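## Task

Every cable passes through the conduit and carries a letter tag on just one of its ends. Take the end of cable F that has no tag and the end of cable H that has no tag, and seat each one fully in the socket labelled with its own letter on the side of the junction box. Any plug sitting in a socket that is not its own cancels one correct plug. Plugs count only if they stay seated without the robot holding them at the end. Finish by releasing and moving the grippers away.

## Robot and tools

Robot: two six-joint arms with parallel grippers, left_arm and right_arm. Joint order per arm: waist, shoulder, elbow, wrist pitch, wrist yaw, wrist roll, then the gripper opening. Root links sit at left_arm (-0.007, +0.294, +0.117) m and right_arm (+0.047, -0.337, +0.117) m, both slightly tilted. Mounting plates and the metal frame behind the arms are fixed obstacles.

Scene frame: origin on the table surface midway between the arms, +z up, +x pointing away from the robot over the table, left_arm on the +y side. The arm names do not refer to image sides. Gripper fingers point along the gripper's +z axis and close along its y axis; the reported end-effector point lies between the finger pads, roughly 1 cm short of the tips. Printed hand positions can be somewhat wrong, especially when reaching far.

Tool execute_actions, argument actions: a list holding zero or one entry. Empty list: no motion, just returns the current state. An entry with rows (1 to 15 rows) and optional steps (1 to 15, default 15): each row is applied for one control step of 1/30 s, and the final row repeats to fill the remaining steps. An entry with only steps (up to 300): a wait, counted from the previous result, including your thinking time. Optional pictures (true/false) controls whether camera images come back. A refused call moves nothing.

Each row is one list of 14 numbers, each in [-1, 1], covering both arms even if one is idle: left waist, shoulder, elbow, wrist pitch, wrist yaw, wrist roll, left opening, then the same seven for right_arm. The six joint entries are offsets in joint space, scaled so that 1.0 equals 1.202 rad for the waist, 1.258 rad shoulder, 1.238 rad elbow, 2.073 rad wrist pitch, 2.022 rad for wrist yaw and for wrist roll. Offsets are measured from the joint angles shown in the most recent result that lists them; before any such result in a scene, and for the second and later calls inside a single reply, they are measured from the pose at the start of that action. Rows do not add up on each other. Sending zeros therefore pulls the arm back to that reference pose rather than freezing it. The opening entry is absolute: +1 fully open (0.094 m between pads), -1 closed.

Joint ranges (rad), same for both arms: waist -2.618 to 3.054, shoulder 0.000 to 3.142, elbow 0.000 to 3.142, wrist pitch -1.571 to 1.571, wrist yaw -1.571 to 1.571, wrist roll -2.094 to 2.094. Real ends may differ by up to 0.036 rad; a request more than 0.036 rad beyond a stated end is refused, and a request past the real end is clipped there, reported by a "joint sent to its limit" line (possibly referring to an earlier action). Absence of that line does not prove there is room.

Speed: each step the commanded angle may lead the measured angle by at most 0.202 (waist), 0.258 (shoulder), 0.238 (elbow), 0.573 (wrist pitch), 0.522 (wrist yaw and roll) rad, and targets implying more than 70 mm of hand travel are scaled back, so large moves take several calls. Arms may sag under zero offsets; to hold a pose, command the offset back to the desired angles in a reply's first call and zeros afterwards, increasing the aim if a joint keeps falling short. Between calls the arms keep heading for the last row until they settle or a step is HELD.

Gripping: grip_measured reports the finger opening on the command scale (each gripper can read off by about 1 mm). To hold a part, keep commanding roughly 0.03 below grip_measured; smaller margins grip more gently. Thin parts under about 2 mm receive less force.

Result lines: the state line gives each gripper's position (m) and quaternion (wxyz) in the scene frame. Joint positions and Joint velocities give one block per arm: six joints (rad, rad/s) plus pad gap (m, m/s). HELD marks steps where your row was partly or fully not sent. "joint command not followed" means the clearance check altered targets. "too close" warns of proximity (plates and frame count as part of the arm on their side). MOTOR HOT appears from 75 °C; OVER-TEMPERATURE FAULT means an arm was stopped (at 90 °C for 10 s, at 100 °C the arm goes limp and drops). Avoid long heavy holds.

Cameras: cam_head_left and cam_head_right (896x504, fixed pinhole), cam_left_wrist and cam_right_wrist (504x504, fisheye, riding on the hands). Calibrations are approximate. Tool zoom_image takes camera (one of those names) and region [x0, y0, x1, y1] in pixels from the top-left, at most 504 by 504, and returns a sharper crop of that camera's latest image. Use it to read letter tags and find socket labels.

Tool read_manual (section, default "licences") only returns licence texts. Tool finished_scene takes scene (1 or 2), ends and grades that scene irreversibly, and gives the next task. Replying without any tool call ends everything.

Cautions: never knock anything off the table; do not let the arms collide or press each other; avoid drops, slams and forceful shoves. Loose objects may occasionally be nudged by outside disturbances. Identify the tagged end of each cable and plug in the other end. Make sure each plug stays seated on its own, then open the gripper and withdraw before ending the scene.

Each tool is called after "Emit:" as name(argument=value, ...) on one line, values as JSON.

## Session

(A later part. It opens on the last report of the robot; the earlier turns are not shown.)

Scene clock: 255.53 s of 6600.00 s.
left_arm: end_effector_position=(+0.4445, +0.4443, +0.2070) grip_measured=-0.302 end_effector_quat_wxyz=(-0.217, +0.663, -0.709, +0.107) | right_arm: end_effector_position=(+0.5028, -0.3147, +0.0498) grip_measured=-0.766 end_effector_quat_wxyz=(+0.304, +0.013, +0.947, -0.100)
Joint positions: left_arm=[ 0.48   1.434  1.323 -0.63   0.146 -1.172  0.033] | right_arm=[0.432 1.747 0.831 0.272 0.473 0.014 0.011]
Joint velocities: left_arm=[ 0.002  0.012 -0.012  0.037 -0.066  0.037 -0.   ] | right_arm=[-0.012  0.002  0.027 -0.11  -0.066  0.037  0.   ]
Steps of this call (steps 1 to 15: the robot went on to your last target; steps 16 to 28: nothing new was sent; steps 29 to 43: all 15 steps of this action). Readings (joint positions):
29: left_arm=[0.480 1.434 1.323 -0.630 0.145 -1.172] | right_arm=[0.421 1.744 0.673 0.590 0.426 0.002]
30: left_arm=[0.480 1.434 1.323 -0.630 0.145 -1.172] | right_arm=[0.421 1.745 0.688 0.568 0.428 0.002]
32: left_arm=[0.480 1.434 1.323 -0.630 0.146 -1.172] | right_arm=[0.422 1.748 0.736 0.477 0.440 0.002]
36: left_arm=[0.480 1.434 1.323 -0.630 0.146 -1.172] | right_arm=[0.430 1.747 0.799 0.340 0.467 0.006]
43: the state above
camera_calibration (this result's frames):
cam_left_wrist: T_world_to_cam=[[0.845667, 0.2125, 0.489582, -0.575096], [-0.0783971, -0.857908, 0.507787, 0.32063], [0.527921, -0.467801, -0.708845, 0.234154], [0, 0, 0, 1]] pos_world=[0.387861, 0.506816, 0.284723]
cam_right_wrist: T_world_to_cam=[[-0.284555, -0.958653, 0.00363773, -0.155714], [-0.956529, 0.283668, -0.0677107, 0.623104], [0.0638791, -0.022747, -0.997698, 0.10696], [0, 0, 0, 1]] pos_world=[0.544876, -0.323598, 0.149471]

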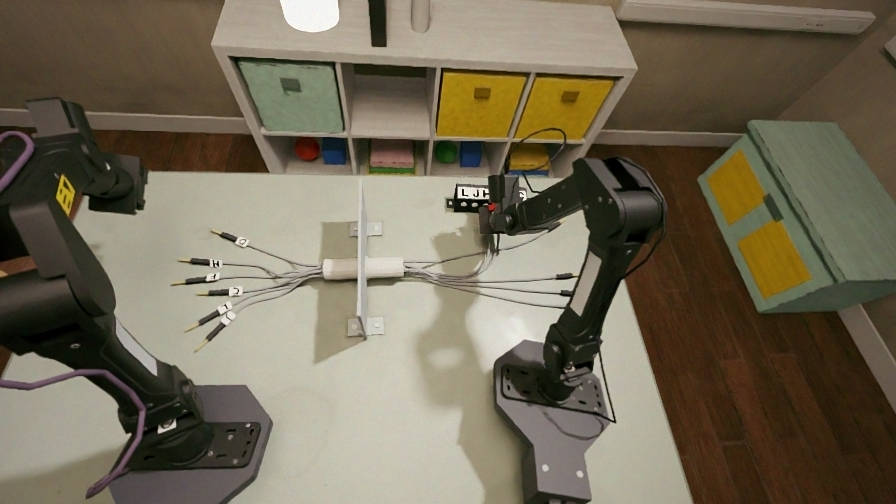

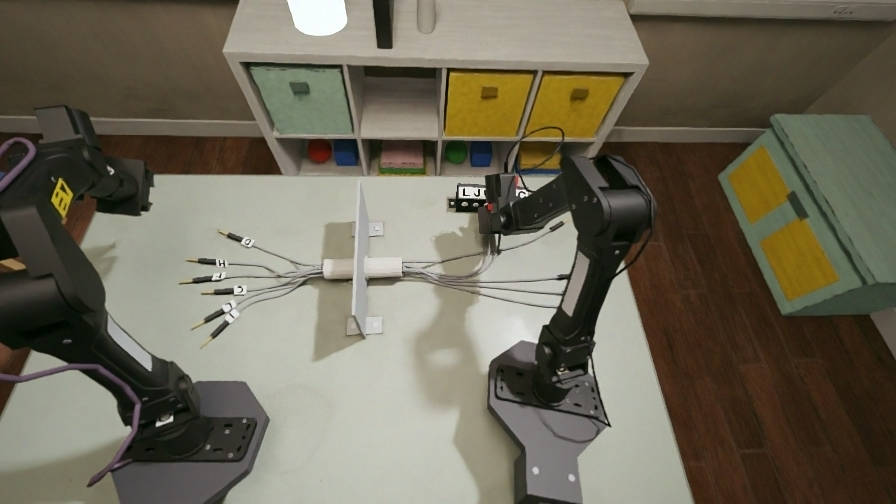

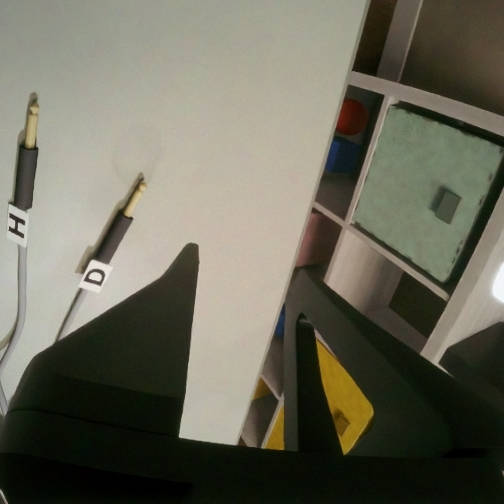

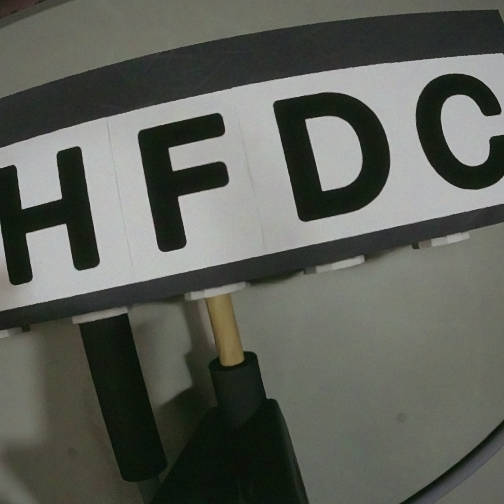

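Emit:
execute_actions(actions=[{"rows":[[0,0,0,0,0,0,-0.3,0,0,-0.03,0.05,0,0,-0.55],[0,0,0,0,0,0,-0.3,0,0,-0.03,0.05,0,0,-0.55],[0,0,0,0,0,0,-0.3,0,0,-0.03,0.05,0,0,-0.55],[0,0,0,0,0,0,-0.3,0,0,-0.03,0.05,0,0,-0.55],[0,0,0,0,0,0,-0.3,0,-0.03,-0.05,0.07,0,0,-0.55],[0,0,0,0,0,0,-0.3,0,-0.06,-0.07,0.08,0,0,-0.55],[0,0,0,0,0,0,-0.3,0,-0.09,-0.09,0.09,0,0,-0.55],[0,0,0,0,0,0,-0.3,0,-0.12,-0.11,0.1,0,0,-0.55]],"steps":15}])

Emit:
execute_actions(actions=[{"rows":[[0,0,0,0,0,0,-0.3,-0.03,0,-0.06,0.08,-0.05,0,-0.6],[0,0,0,0,0,0,-0.3,-0.07,0.02,-0.13,0.17,-0.11,0,-0.6],[0,0,0,0,0,0,-0.3,-0.11,0.04,-0.2,0.27,-0.17,0,-0.6],[0,0,0,0,0,0,-0.3,-0.14,0.07,-0.27,0.36,-0.23,0,-0.6]],"steps":15}])

Emit:
execute_actions(actions=[{"steps":15}])

Scene clock: 262.17 s of 6600.00 s.
left_arm: end_effector_position=(+0.4446, +0.4441, +0.2070) grip_measured=-0.302 end_effector_quat_wxyz=(-0.216, +0.663, -0.709, +0.107) | right_arm: end_effector_position=(+0.5061, -0.3218, +0.0910) grip_measured=-0.553 end_effector_quat_wxyz=(+0.385, +0.045, +0.918, -0.085)
Joint positions: left_arm=[ 0.48   1.434  1.323 -0.63   0.147 -1.172  0.033] | right_arm=[0.433 1.619 0.707 0.452 0.471 0.017 0.021]
Joint velocities: left_arm=[-0.017  0.002  0.017 -0.081  0.051 -0.066 -0.   ] | right_arm=[-0.002 -0.012 -0.002  0.154  0.007 -0.066  0.   ]
Steps of this call (steps 1 to 30: the robot went on to your last target; steps 31 to 90: nothing new was sent; then 3.13 s passed at rest; steps 91 to 105: all 15 steps of this action). Readings (joint positions):
91: left_arm=[0.480 1.434 1.323 -0.630 0.146 -1.172] | right_arm=[0.433 1.745 0.829 0.269 0.475 0.017]
92: left_arm=[0.480 1.434 1.323 -0.630 0.146 -1.172] | right_arm=[0.433 1.745 0.823 0.289 0.475 0.017]
94: left_arm=[0.480 1.434 1.323 -0.630 0.146 -1.172] | right_arm=[0.433 1.745 0.813 0.314 0.474 0.017]
98: left_arm=[0.480 1.434 1.323 -0.630 0.146 -1.172] | right_arm=[0.433 1.703 0.753 0.381 0.471 0.017]
105: the state above
camera_calibration (this result's frames):
cam_left_wrist: T_world_to_cam=[[0.845634, 0.212509, 0.489635, -0.575107], [-0.0788168, -0.857557, 0.508315, 0.320443], [0.527912, -0.46844, -0.70843, 0.234274], [0, 0, 0, 1]] pos_world=[0.38791, 0.506757, 0.284673]
cam_right_wrist: T_world_to_cam=[[-0.311581, -0.946236, -0.08692, -0.135724], [-0.919552, 0.323312, -0.223369, 0.639309], [0.239462, 0.0103301, -0.970851, 0.0670183], [0, 0, 0, 1]] pos_world=[0.52954, -0.335816, 0.196069]

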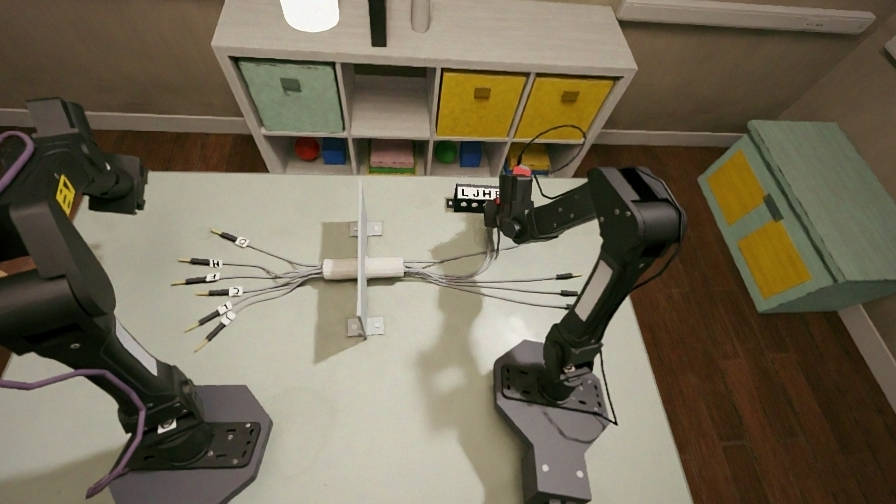

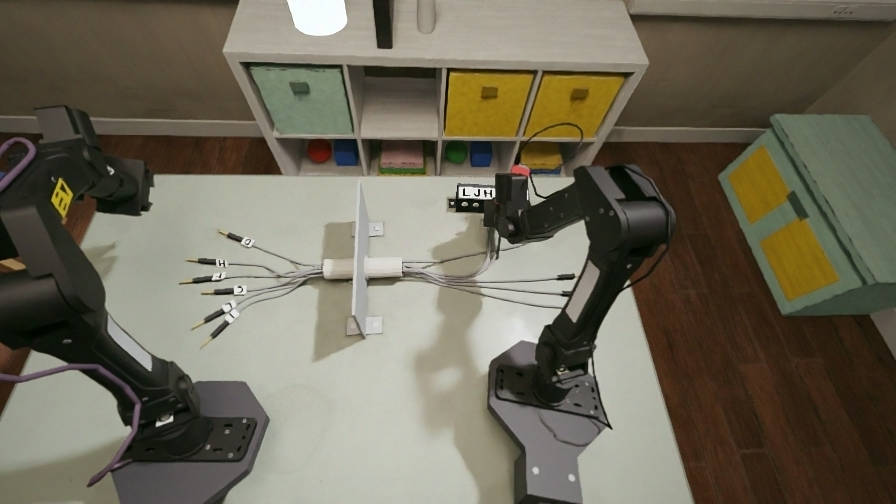

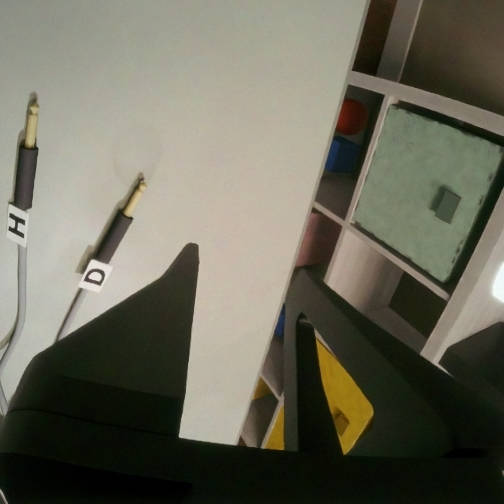

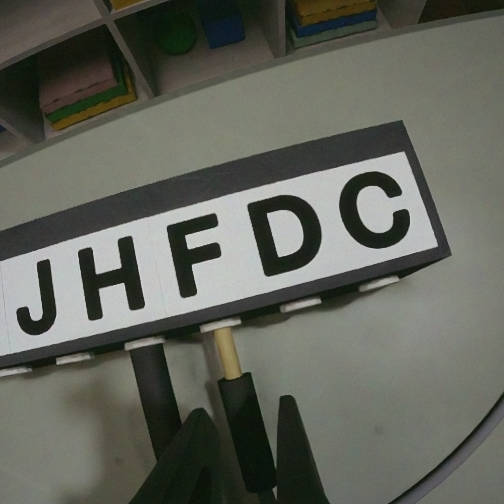

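Scene clock: 262.67 s of 6600.00 s.
left_arm: end_effector_position=(+0.4446, +0.4441, +0.2070) grip_measured=-0.302 end_effector_quat_wxyz=(-0.216, +0.663, -0.709, +0.107) | right_arm: end_effector_position=(+0.4715, -0.3238, +0.0791) grip_measured=-0.597 end_effector_quat_wxyz=(+0.489, +0.038, +0.869, +0.056)
Joint positions: left_arm=[ 0.48   1.434  1.323 -0.63   0.147 -1.172  0.033] | right_arm=[0.259 1.716 0.368 1.136 0.04  0.017 0.019]
Joint velocities: left_arm=[ 0.012 -0.007  0.027 -0.022 -0.022 -0.022 -0.001] | right_arm=[-0.012 -0.007 -0.002  0.418 -0.183  0.007 -0.   ]
Steps of this call (steps 1 to 15: all 15 steps of this action). Readings (joint positions):
1: left_arm=[0.480 1.434 1.323 -0.630 0.147 -1.172] | right_arm=[0.430 1.619 0.699 0.475 0.457 0.017]
2: left_arm=[0.480 1.434 1.323 -0.630 0.147 -1.172] | right_arm=[0.419 1.619 0.671 0.536 0.419 0.017]
4: left_arm=[0.480 1.434 1.323 -0.630 0.147 -1.172] | right_arm=[0.360 1.630 0.558 0.747 0.296 0.017]
8: left_arm=[0.480 1.434 1.323 -0.630 0.147 -1.172] | right_arm=[0.260 1.705 0.381 0.979 0.141 0.017]
15: the state above
camera_calibration (this result's frames):
cam_left_wrist: T_world_to_cam=[[0.845618, 0.212514, 0.489662, -0.575112], [-0.0790266, -0.857381, 0.508579, 0.32035], [0.527907, -0.46876, -0.708222, 0.234335], [0, 0, 0, 1]] pos_world=[0.387935, 0.506728, 0.284648]
cam_right_wrist: T_world_to_cam=[[-0.126501, -0.922227, -0.365369, -0.206952], [-0.887345, 0.269848, -0.373899, 0.584902], [0.443414, 0.27691, -0.85247, 0.0446506], [0, 0, 0, 1]] pos_world=[0.473032, -0.361055, 0.181143]

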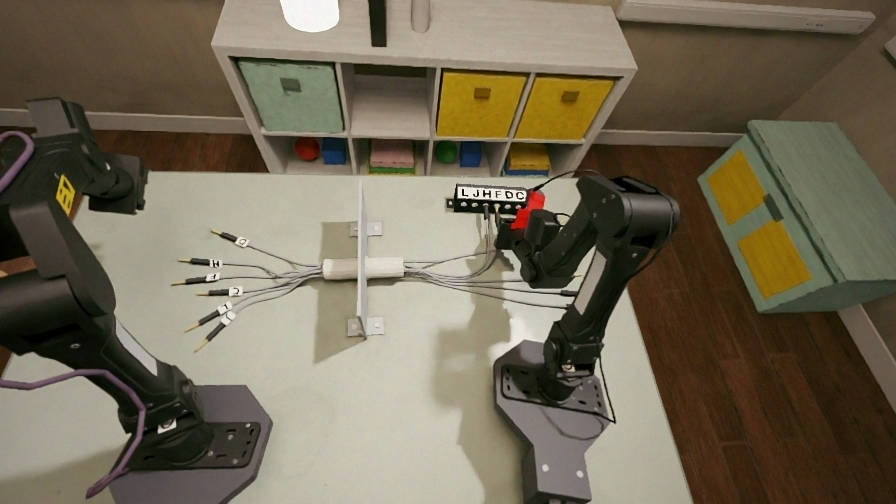

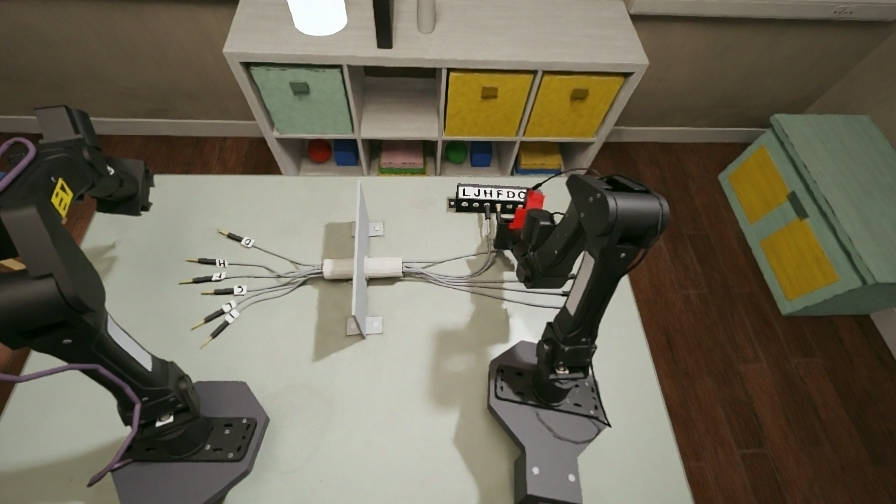

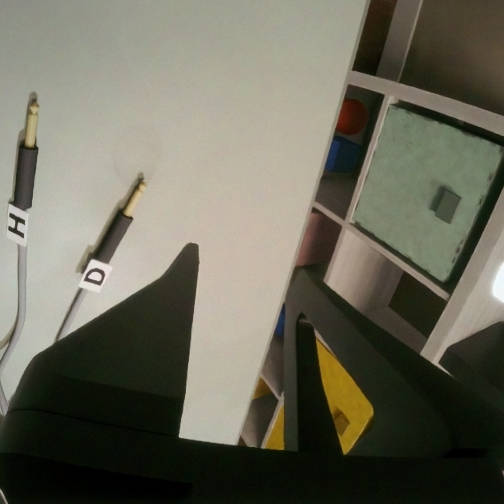

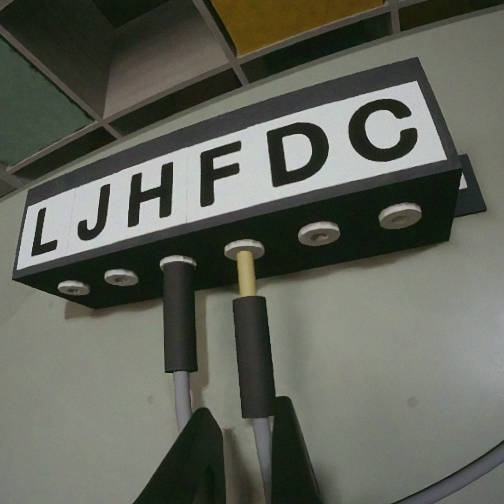

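Scene clock: 263.17 s of 6600.00 s.
left_arm: end_effector_position=(+0.4446, +0.4441, +0.2070) grip_measured=-0.302 end_effector_quat_wxyz=(-0.216, +0.663, -0.709, +0.107) | right_arm: end_effector_position=(+0.4769, -0.3207, +0.0890) grip_measured=-0.597 end_effector_quat_wxyz=(+0.508, +0.033, +0.858, +0.067)
Joint positions: left_arm=[ 0.48   1.434  1.323 -0.63   0.147 -1.172  0.033] | right_arm=[0.259 1.716 0.368 1.179 0.016 0.017 0.019]
Joint velocities: left_arm=[ 0.002  0.007  0.007 -0.007  0.007 -0.051  0.   ] | right_arm=[-0.007 -0.002  0.017 -0.037 -0.037  0.022 -0.   ]
Steps of this call (steps 1 to 15: the robot went on to your last target). Readings (joint positions):
1: left_arm=[0.480 1.434 1.323 -0.630 0.147 -1.172] | right_arm=[0.259 1.716 0.368 1.146 0.035 0.017]
2: left_arm=[0.480 1.434 1.323 -0.630 0.147 -1.172] | right_arm=[0.259 1.716 0.368 1.154 0.031 0.017]
4: left_arm=[0.480 1.434 1.323 -0.630 0.147 -1.172] | right_arm=[0.259 1.716 0.368 1.165 0.025 0.017]
8: left_arm=[0.480 1.434 1.323 -0.630 0.147 -1.172] | right_arm=[0.259 1.716 0.368 1.175 0.019 0.017]
15: the state above
camera_calibration (this result's frames):
cam_left_wrist: T_world_to_cam=[[0.845618, 0.212514, 0.489662, -0.575112], [-0.0790266, -0.857381, 0.508579, 0.32035], [0.527907, -0.46876, -0.708222, 0.234335], [0, 0, 0, 1]] pos_world=[0.387935, 0.506728, 0.284648]
cam_right_wrist: T_world_to_cam=[[-0.096066, -0.918826, -0.382793, -0.211692], [-0.873333, 0.262313, -0.410464, 0.586662], [0.477556, 0.294875, -0.827641, 0.0370633], [0, 0, 0, 1]] pos_world=[0.474315, -0.359326, 0.190444]

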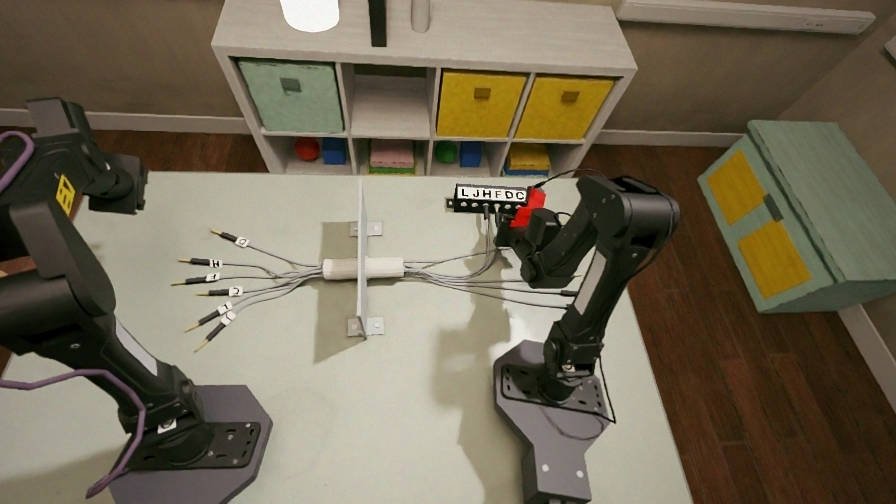

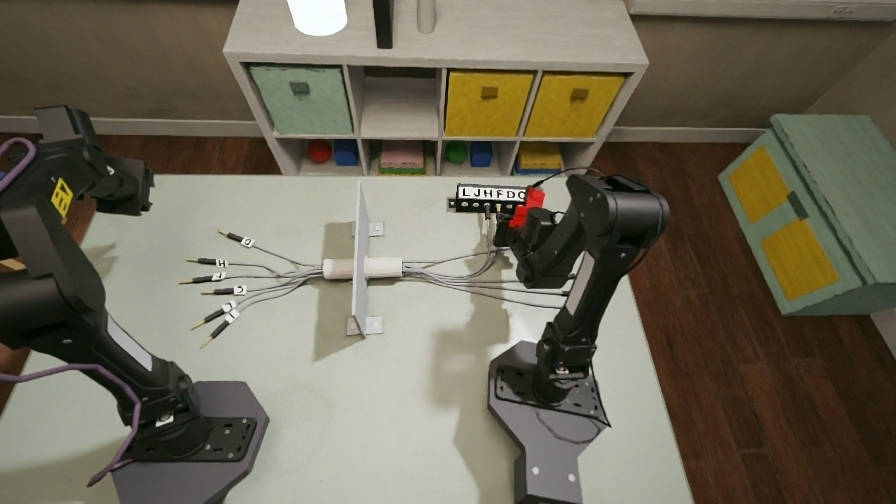

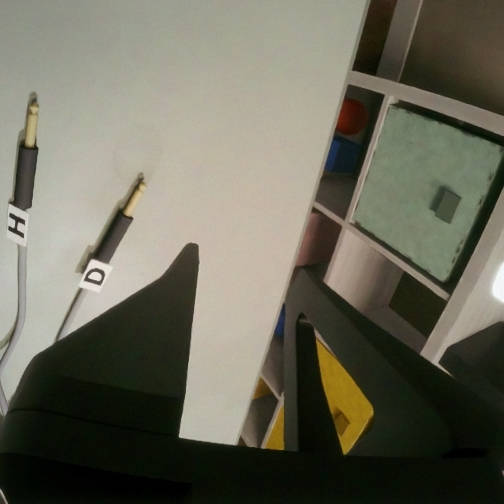

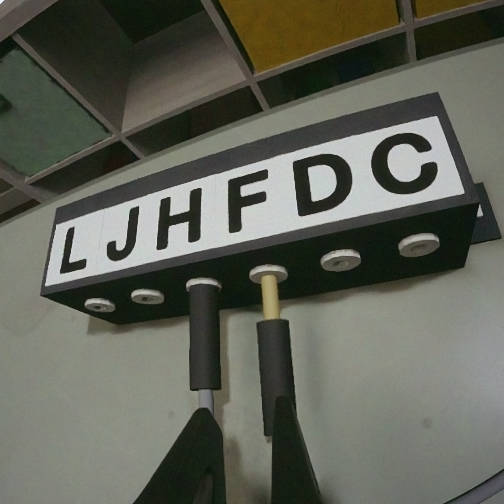

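Emit:
execute_actions(actions=[{"rows":[[0,0,0,0,0,0,-0.3,-0.015,0,-0.04,0.02,0,0,-0.6],[0,0,0,0,0,0,-0.3,-0.028,0,-0.085,0.04,0,0,-0.6]],"steps":15}])

Emit:
execute_actions(actions=[{"rows":[[0,0,0,0,0,0,-0.3,0,0.03,0,0,0,0,-0.6],[0,0,0,0,0,0,-0.3,0,0.06,0,0.01,0,0,-0.6]],"steps":15}])

Scene clock: 264.57 s of 6600.00 s.
left_arm: end_effector_position=(+0.4446, +0.4440, +0.2070) grip_measured=-0.302 end_effector_quat_wxyz=(-0.216, +0.663, -0.709, +0.108) | right_arm: end_effector_position=(+0.4499, -0.3294, +0.0790) grip_measured=-0.597 end_effector_quat_wxyz=(+0.495, +0.040, +0.866, +0.058)
Joint positions: left_arm=[ 0.48   1.434  1.323 -0.63   0.147 -1.172  0.033] | right_arm=[0.236 1.716 0.275 1.24  0.015 0.017 0.019]
Joint velocities: left_arm=[-0.002 -0.007  0.012 -0.007  0.022 -0.022 -0.   ] | right_arm=[-0.017 -0.007  0.022  0.037 -0.007 -0.066 -0.   ]
Steps of this call (steps 1 to 15: the robot went on to your last target; steps 16 to 27: nothing new was sent; steps 28 to 42: all 15 steps of this action). Readings (joint positions):
28: left_arm=[0.480 1.434 1.323 -0.630 0.147 -1.172] | right_arm=[0.259 1.716 0.365 1.184 0.015 0.017]
29: left_arm=[0.480 1.434 1.323 -0.630 0.147 -1.172] | right_arm=[0.256 1.716 0.351 1.199 0.015 0.017]
31: left_arm=[0.480 1.434 1.323 -0.630 0.147 -1.172] | right_arm=[0.244 1.716 0.308 1.224 0.015 0.017]
35: left_arm=[0.480 1.434 1.323 -0.630 0.147 -1.172] | right_arm=[0.236 1.716 0.275 1.224 0.015 0.017]
42: the state above
camera_calibration (this result's frames):
cam_left_wrist: T_world_to_cam=[[0.845601, 0.212519, 0.489688, -0.575118], [-0.0792364, -0.857205, 0.508843, 0.320256], [0.527902, -0.46908, -0.708014, 0.234395], [0, 0, 0, 1]] pos_world=[0.387959, 0.506698, 0.284623]
cam_right_wrist: T_world_to_cam=[[-0.124649, -0.919944, -0.371707, -0.2145], [-0.882125, 0.274252, -0.382937, 0.567004], [0.454222, 0.280159, -0.845691, 0.0513147], [0, 0, 0, 1]] pos_world=[0.450123, -0.367206, 0.180792]

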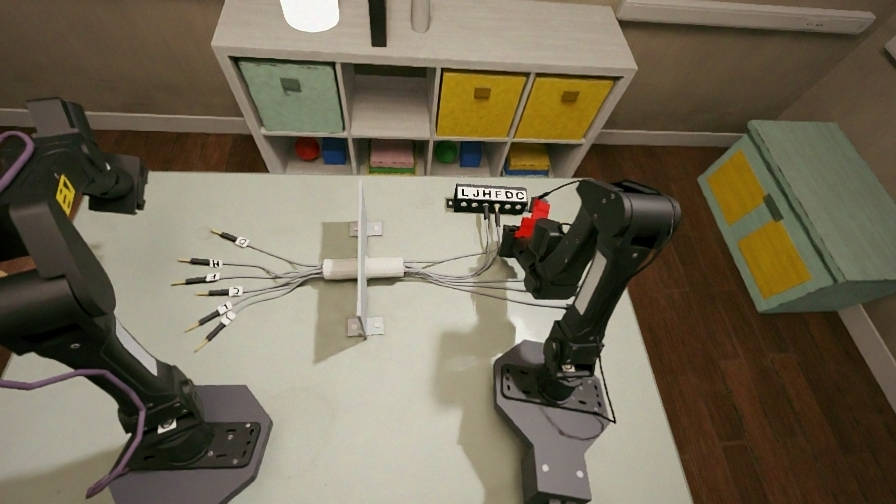

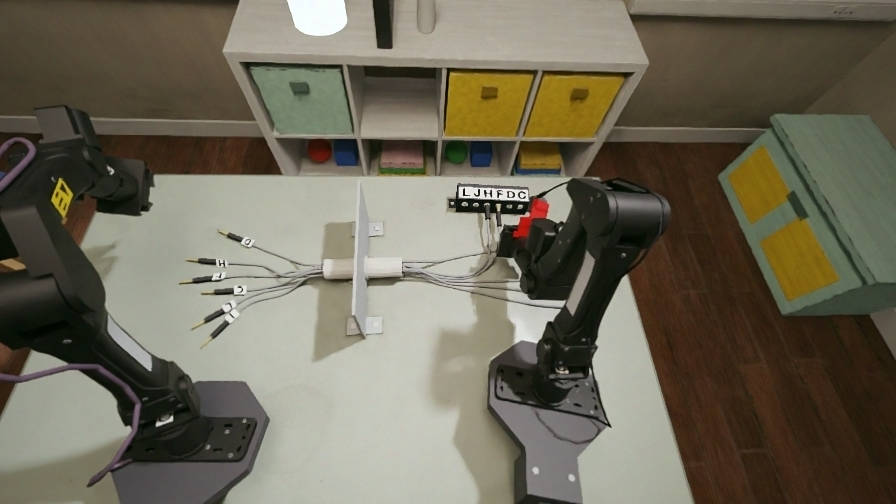

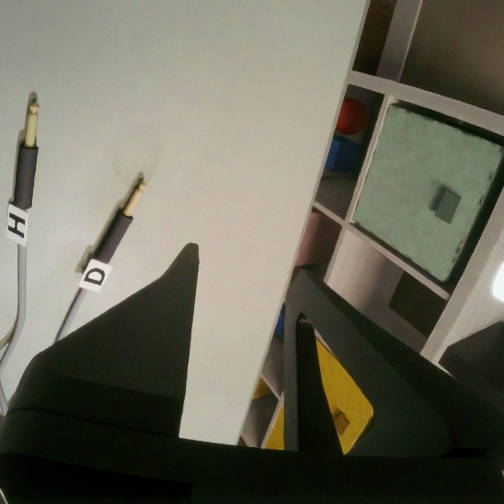

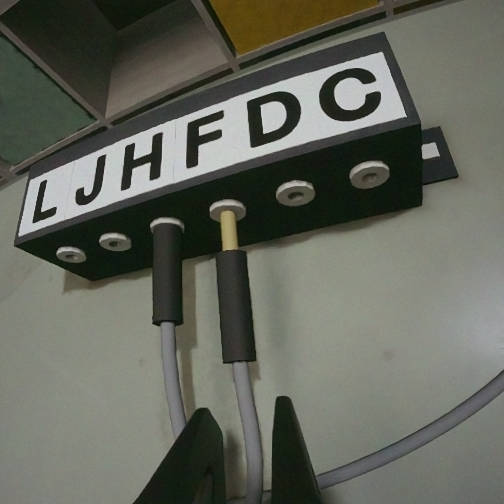

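Scene clock: 265.07 s of 6600.00 s.
left_arm: end_effector_position=(+0.4447, +0.4439, +0.2070) grip_measured=-0.302 end_effector_quat_wxyz=(-0.216, +0.663, -0.709, +0.108) | right_arm: end_effector_position=(+0.4411, -0.3268, +0.0589) grip_measured=-0.597 end_effector_quat_wxyz=(+0.470, +0.038, +0.880, +0.059)
Joint positions: left_arm=[ 0.48   1.434  1.323 -0.63   0.148 -1.172  0.033] | right_arm=[0.236 1.782 0.275 1.25  0.015 0.017 0.019]
Joint velocities: left_arm=[-0.002  0.002  0.002  0.007  0.051  0.095  0.001] | right_arm=[-0.007 -0.002 -0.012  0.037  0.022 -0.022  0.001]
Steps of this call (steps 1 to 15: all 15 steps of this action). Readings (joint positions):
1: left_arm=[0.480 1.434 1.323 -0.630 0.147 -1.172] | right_arm=[0.236 1.718 0.275 1.241 0.015 0.017]
2: left_arm=[0.480 1.434 1.323 -0.630 0.147 -1.172] | right_arm=[0.236 1.728 0.275 1.247 0.015 0.017]
4: left_arm=[0.480 1.434 1.323 -0.630 0.148 -1.172] | right_arm=[0.236 1.758 0.275 1.253 0.015 0.017]
8: left_arm=[0.480 1.434 1.323 -0.630 0.148 -1.172] | right_arm=[0.236 1.782 0.275 1.250 0.015 0.017]
15: the state above
camera_calibration (this result's frames):
cam_left_wrist: T_world_to_cam=[[0.845585, 0.212523, 0.489715, -0.575124], [-0.0794462, -0.857029, 0.509107, 0.320162], [0.527897, -0.469399, -0.707806, 0.234455], [0, 0, 0, 1]] pos_world=[0.387983, 0.506669, 0.284598]
cam_right_wrist: T_world_to_cam=[[-0.138113, -0.921126, -0.363939, -0.215564], [-0.903923, 0.267413, -0.333786, 0.555312], [0.404781, 0.282872, -0.869561, 0.0616904], [0, 0, 0, 1]] pos_world=[0.447216, -0.36451, 0.160547]

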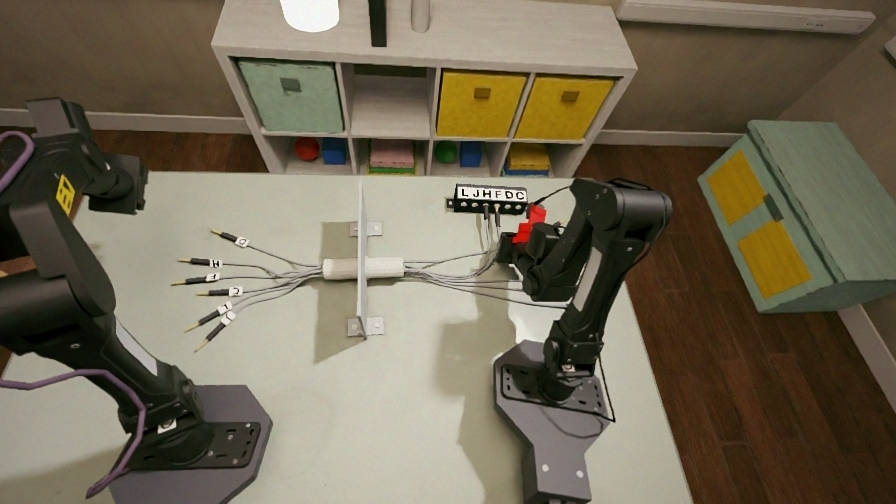

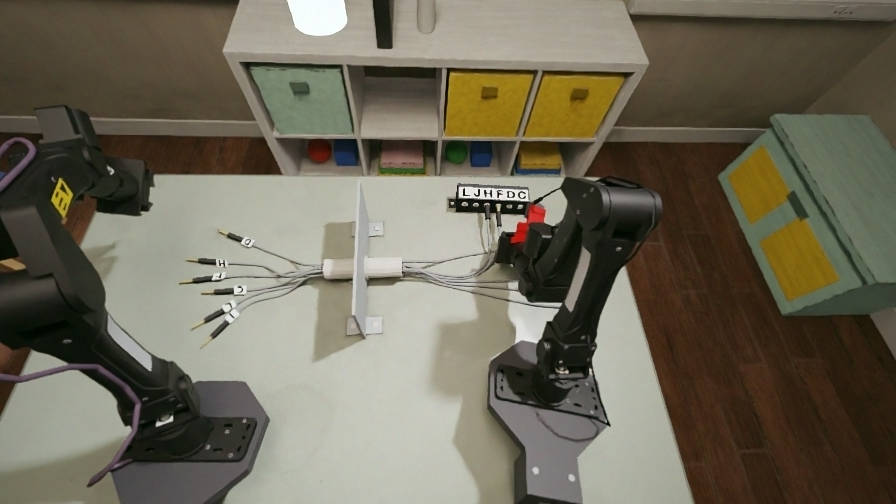

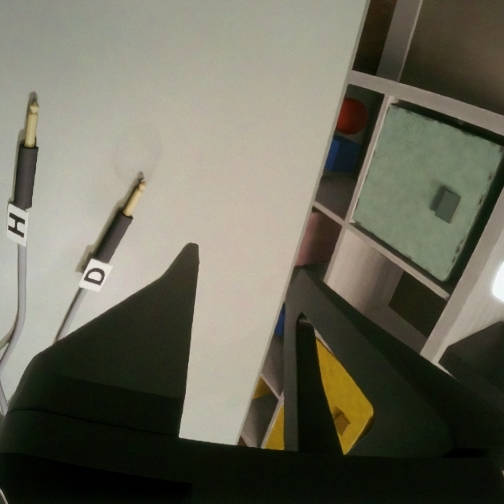

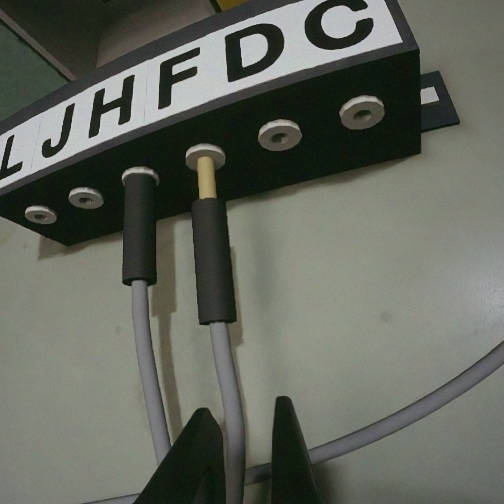

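Emit:
execute_actions(actions=[{"rows":[[0,0,0,0,0,0,-0.3,0.01,0.01,0.01,0,0,0,-0.6],[0,0,0,0,0,0,-0.3,0.02,0.02,0.03,-0.005,0,0,-0.65],[0,0,0,0,0,0,-0.3,0.025,0.03,0.055,-0.015,0,0,-0.7]],"steps":15}])

Scene clock: 266.40 s of 6600.00 s.
left_arm: end_effector_position=(+0.4447, +0.4439, +0.2070) grip_measured=-0.302 end_effector_quat_wxyz=(-0.216, +0.663, -0.709, +0.108) | right_arm: end_effector_position=(+0.4522, -0.3202, +0.0570) grip_measured=-0.697 end_effector_quat_wxyz=(+0.472, +0.033, +0.879, +0.064)
Joint positions: left_arm=[ 0.48   1.434  1.323 -0.63   0.148 -1.172  0.033] | right_arm=[0.251 1.804 0.321 1.23  0.015 0.017 0.014]
Joint velocities: left_arm=[ 0.007 -0.002 -0.027 -0.007 -0.081 -0.022 -0.   ] | right_arm=[-0.002 -0.002  0.002 -0.037  0.022  0.007  0.   ]
Steps of this call (steps 1 to 15: the robot went on to your last target; steps 16 to 25: nothing new was sent; steps 26 to 40: all 15 steps of this action). Readings (joint positions):
26: left_arm=[0.480 1.434 1.323 -0.630 0.148 -1.172] | right_arm=[0.236 1.782 0.275 1.250 0.015 0.017]
27: left_arm=[0.480 1.434 1.323 -0.630 0.148 -1.172] | right_arm=[0.237 1.782 0.276 1.250 0.015 0.017]
29: left_arm=[0.480 1.434 1.323 -0.630 0.148 -1.172] | right_arm=[0.243 1.792 0.293 1.242 0.015 0.017]
33: left_arm=[0.480 1.434 1.323 -0.630 0.148 -1.172] | right_arm=[0.251 1.804 0.321 1.235 0.015 0.017]
40: the state above
camera_calibration (this result's frames):
cam_left_wrist: T_world_to_cam=[[0.845568, 0.212528, 0.489741, -0.575129], [-0.079656, -0.856853, 0.509371, 0.320069], [0.527892, -0.469719, -0.707598, 0.234515], [0, 0, 0, 1]] pos_world=[0.388008, 0.506639, 0.284573]
cam_right_wrist: T_world_to_cam=[[-0.123665, -0.921156, -0.369023, -0.214844], [-0.906208, 0.256364, -0.336251, 0.560538], [0.404344, 0.292829, -0.866463, 0.0569161], [0, 0, 0, 1]] pos_world=[0.458382, -0.358273, 0.158515]

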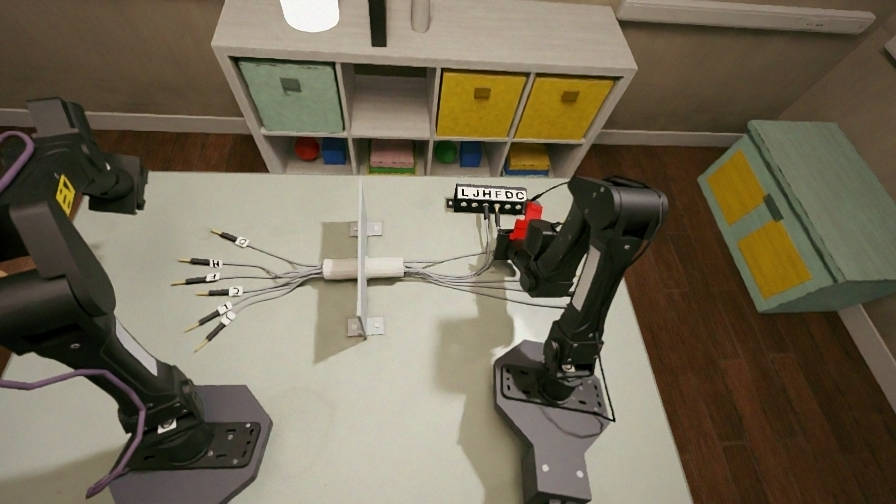

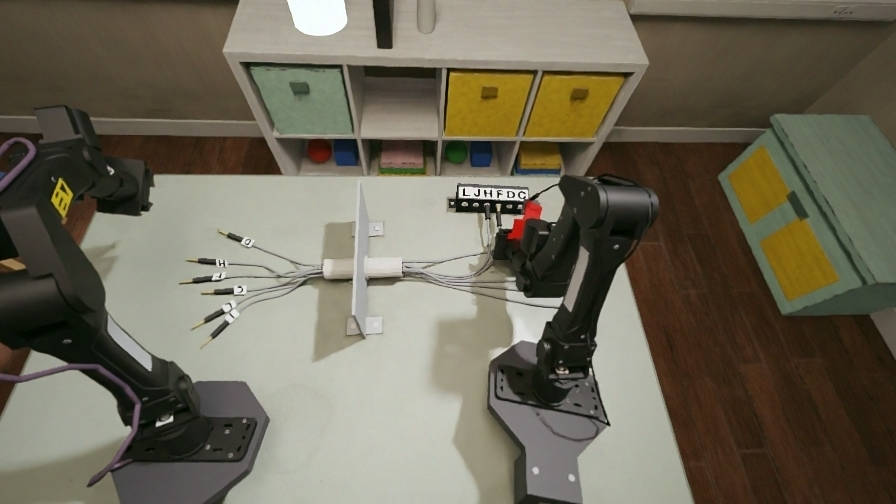

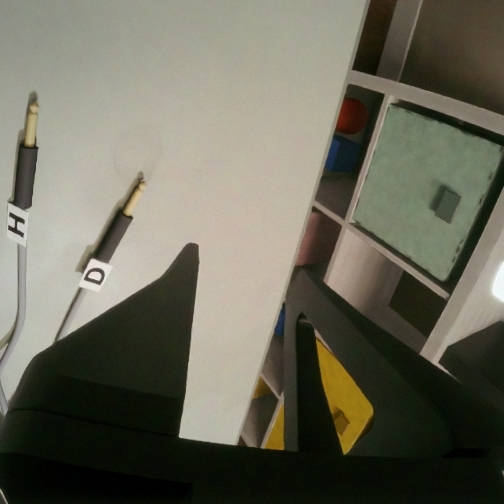

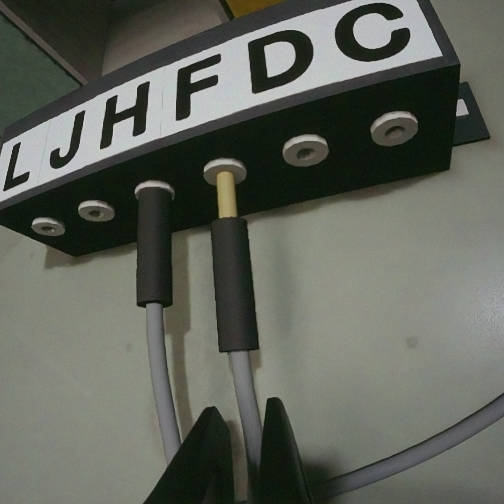

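Emit:
execute_actions(actions=[{"rows":[[0,0,0,0,0,0,-0.3,0,0.01,0.01,0,0,0,-0.75],[0,0,0,0,0,0,-0.3,0,0.018,0.02,0,0,0,-0.8],[0,0,0,0,0,0,-0.3,0,0.022,0.035,-0.01,0,0,-0.83]],"steps":15}])

Scene clock: 267.80 s of 6600.00 s.
left_arm: end_effector_position=(+0.4447, +0.4437, +0.2070) grip_measured=-0.302 end_effector_quat_wxyz=(-0.216, +0.662, -0.709, +0.108) | right_arm: end_effector_position=(+0.4559, -0.3197, +0.0544) grip_measured=-0.827 end_effector_quat_wxyz=(+0.470, +0.033, +0.880, +0.064)
Joint positions: left_arm=[ 0.48   1.434  1.323 -0.63   0.149 -1.172  0.033] | right_arm=[0.251 1.816 0.339 1.219 0.015 0.017 0.008]
Joint velocities: left_arm=[-0.007 -0.007 -0.002  0.007 -0.022 -0.022  0.001] | right_arm=[-0.002  0.002  0.022 -0.037 -0.037  0.051  0.   ]
Steps of this call (steps 1 to 15: the robot went on to your last target; steps 16 to 27: nothing new was sent; steps 28 to 42: all 15 steps of this action). Readings (joint positions):
28: left_arm=[0.480 1.434 1.323 -0.630 0.149 -1.172] | right_arm=[0.251 1.804 0.321 1.228 0.015 0.017]
29: left_arm=[0.480 1.434 1.323 -0.630 0.149 -1.172] | right_arm=[0.251 1.804 0.321 1.228 0.015 0.017]
31: left_arm=[0.480 1.434 1.323 -0.630 0.149 -1.172] | right_arm=[0.251 1.809 0.327 1.225 0.015 0.017]
35: left_arm=[0.480 1.434 1.323 -0.630 0.149 -1.172] | right_arm=[0.251 1.816 0.339 1.221 0.015 0.017]
42: the state above
camera_calibration (this result's frames):
cam_left_wrist: T_world_to_cam=[[0.845535, 0.212538, 0.489794, -0.575141], [-0.0800757, -0.8565, 0.509898, 0.319881], [0.527881, -0.470357, -0.707181, 0.234636], [0, 0, 0, 1]] pos_world=[0.388056, 0.50658, 0.284524]
cam_right_wrist: T_world_to_cam=[[-0.124753, -0.921277, -0.368355, -0.214516], [-0.907885, 0.255751, -0.332169, 0.563237], [0.400227, 0.292985, -0.868319, 0.0550069], [0, 0, 0, 1]] pos_world=[0.462578, -0.357793, 0.155835]

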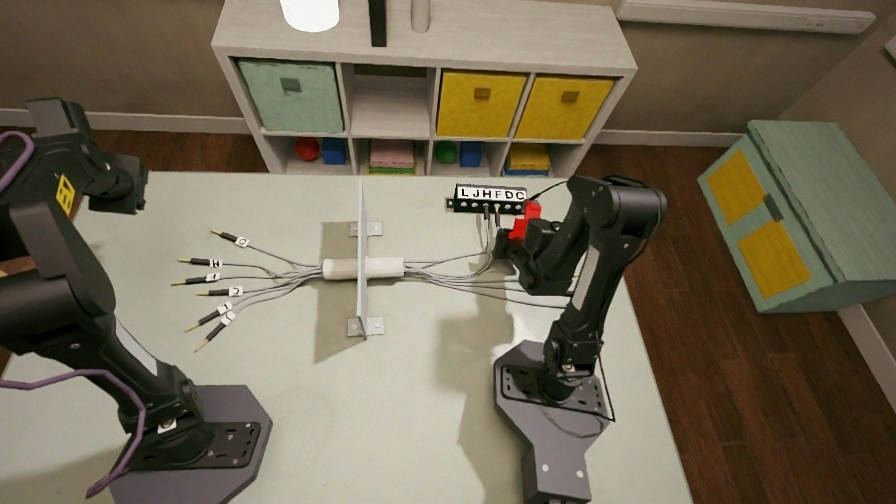

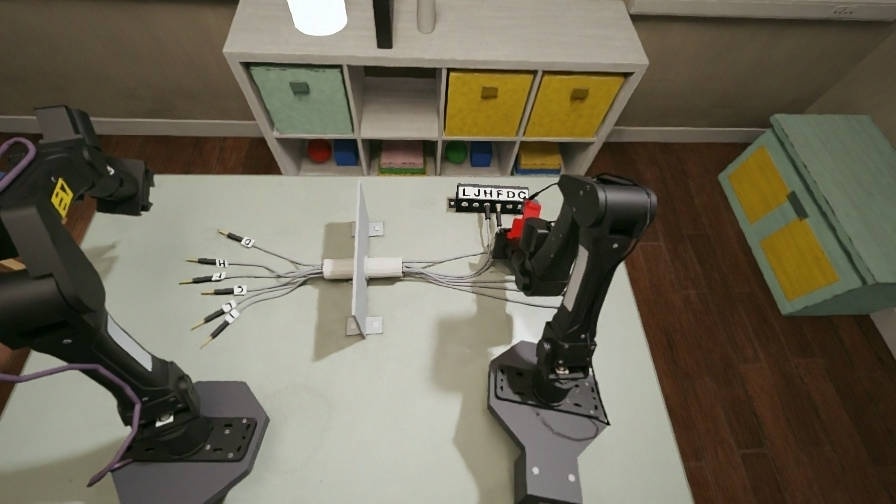

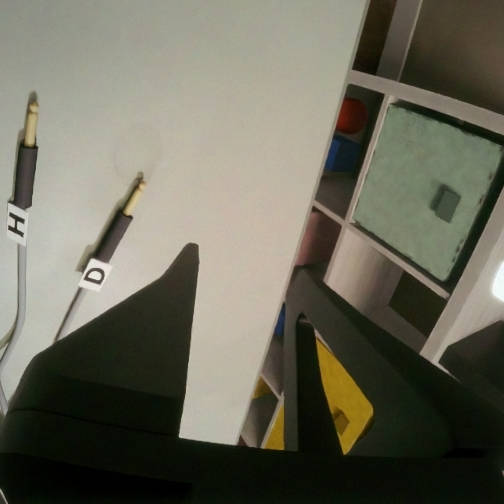

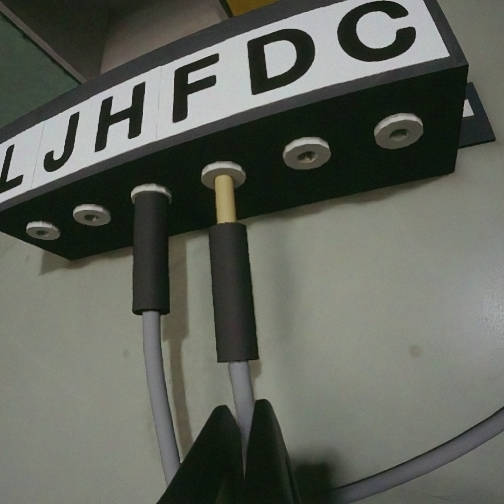

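Emit:
execute_actions(actions=[{"rows":[[0,0,0,0,0,0,-0.3,0,0.008,0.02,-0.005,0,0,-0.8],[0,0,0,0,0,0,-0.3,0.003,0.016,0.04,-0.015,0,0,-0.8],[0,0,0,0,0,0,-0.3,0.005,0.024,0.065,-0.025,0,0,-0.8]],"steps":15}])

Emit:
zoom_image(camera="cam_right_wrist", region=[150,280,350,480])

Scene clock: 269.00 s of 6600.00 s.
left_arm: end_effector_position=(+0.4447, +0.4437, +0.2070) grip_measured=-0.302 end_effector_quat_wxyz=(-0.216, +0.662, -0.709, +0.108) | right_arm: end_effector_position=(+0.4705, -0.3192, +0.0531) grip_measured=-0.803 end_effector_quat_wxyz=(+0.471, +0.033, +0.879, +0.064)
Joint positions: left_arm=[ 0.48   1.434  1.323 -0.63   0.149 -1.172  0.033] | right_arm=[0.251 1.832 0.398 1.179 0.015 0.017 0.009]
Joint velocities: left_arm=[-0.007 -0.007  0.012 -0.051  0.051  0.022  0.   ] | right_arm=[-0.027 -0.007  0.002  0.007  0.022 -0.037 -0.001]
Steps of this call (steps 1 to 15: the robot went on to your last target; steps 16 to 21: nothing new was sent; steps 22 to 36: all 15 steps of this action). Readings (joint positions):
22: left_arm=[0.480 1.434 1.323 -0.630 0.149 -1.172] | right_arm=[0.251 1.816 0.339 1.218 0.015 0.017]
23: left_arm=[0.480 1.434 1.323 -0.630 0.149 -1.172] | right_arm=[0.251 1.816 0.342 1.215 0.015 0.017]
25: left_arm=[0.480 1.434 1.323 -0.630 0.149 -1.172] | right_arm=[0.251 1.824 0.367 1.198 0.015 0.017]
29: left_arm=[0.480 1.434 1.323 -0.630 0.149 -1.172] | right_arm=[0.251 1.832 0.398 1.189 0.015 0.017]
36: the state above
camera_calibration (this result's frames):
cam_left_wrist: T_world_to_cam=[[0.845518, 0.212542, 0.489821, -0.575146], [-0.0802855, -0.856323, 0.510162, 0.319788], [0.527876, -0.470677, -0.706973, 0.234696], [0, 0, 0, 1]] pos_world=[0.388081, 0.50655, 0.284499]
cam_right_wrist: T_world_to_cam=[[-0.124028, -0.921196, -0.368801, -0.21295], [-0.906769, 0.256159, -0.334891, 0.575716], [0.402972, 0.292881, -0.867084, 0.0464813], [0, 0, 0, 1]] pos_world=[0.476899, -0.357257, 0.154569]

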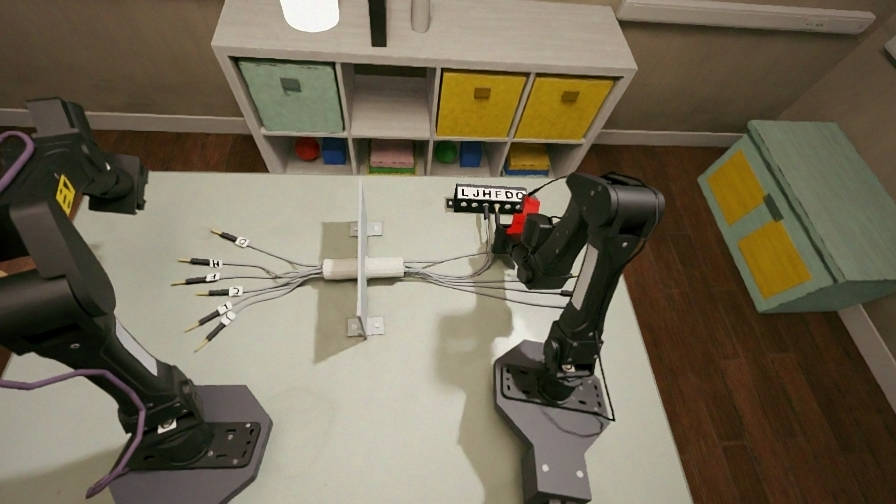

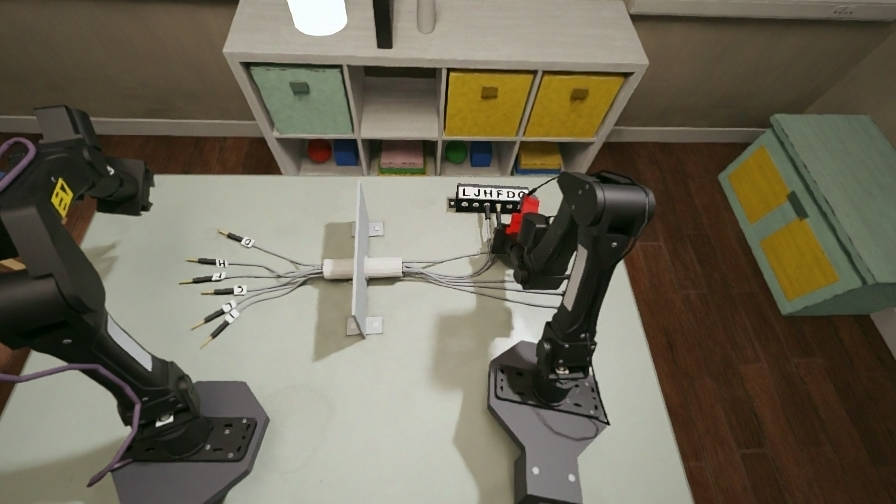

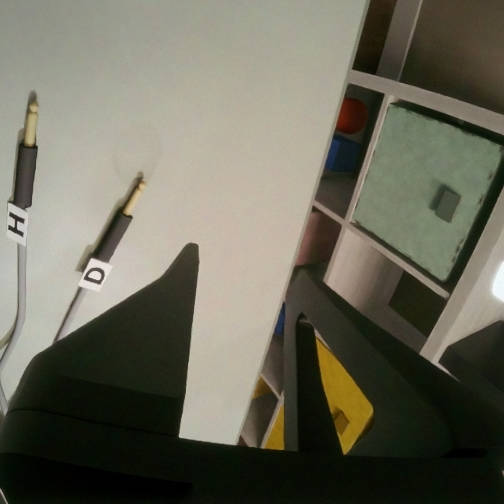

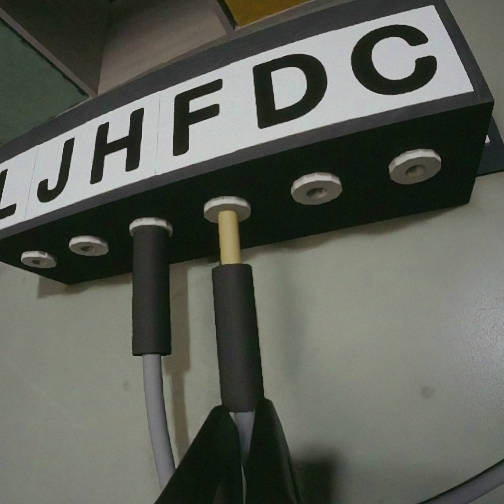

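Region (150, 280, 350, 480) of cam_right_wrist's 504x504 image, scaled by 2.520, with more detail than that image has.

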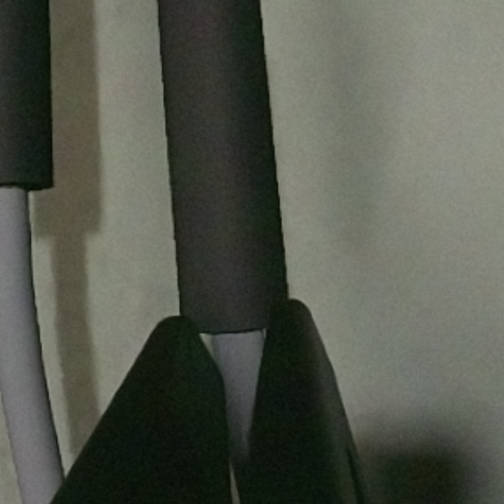

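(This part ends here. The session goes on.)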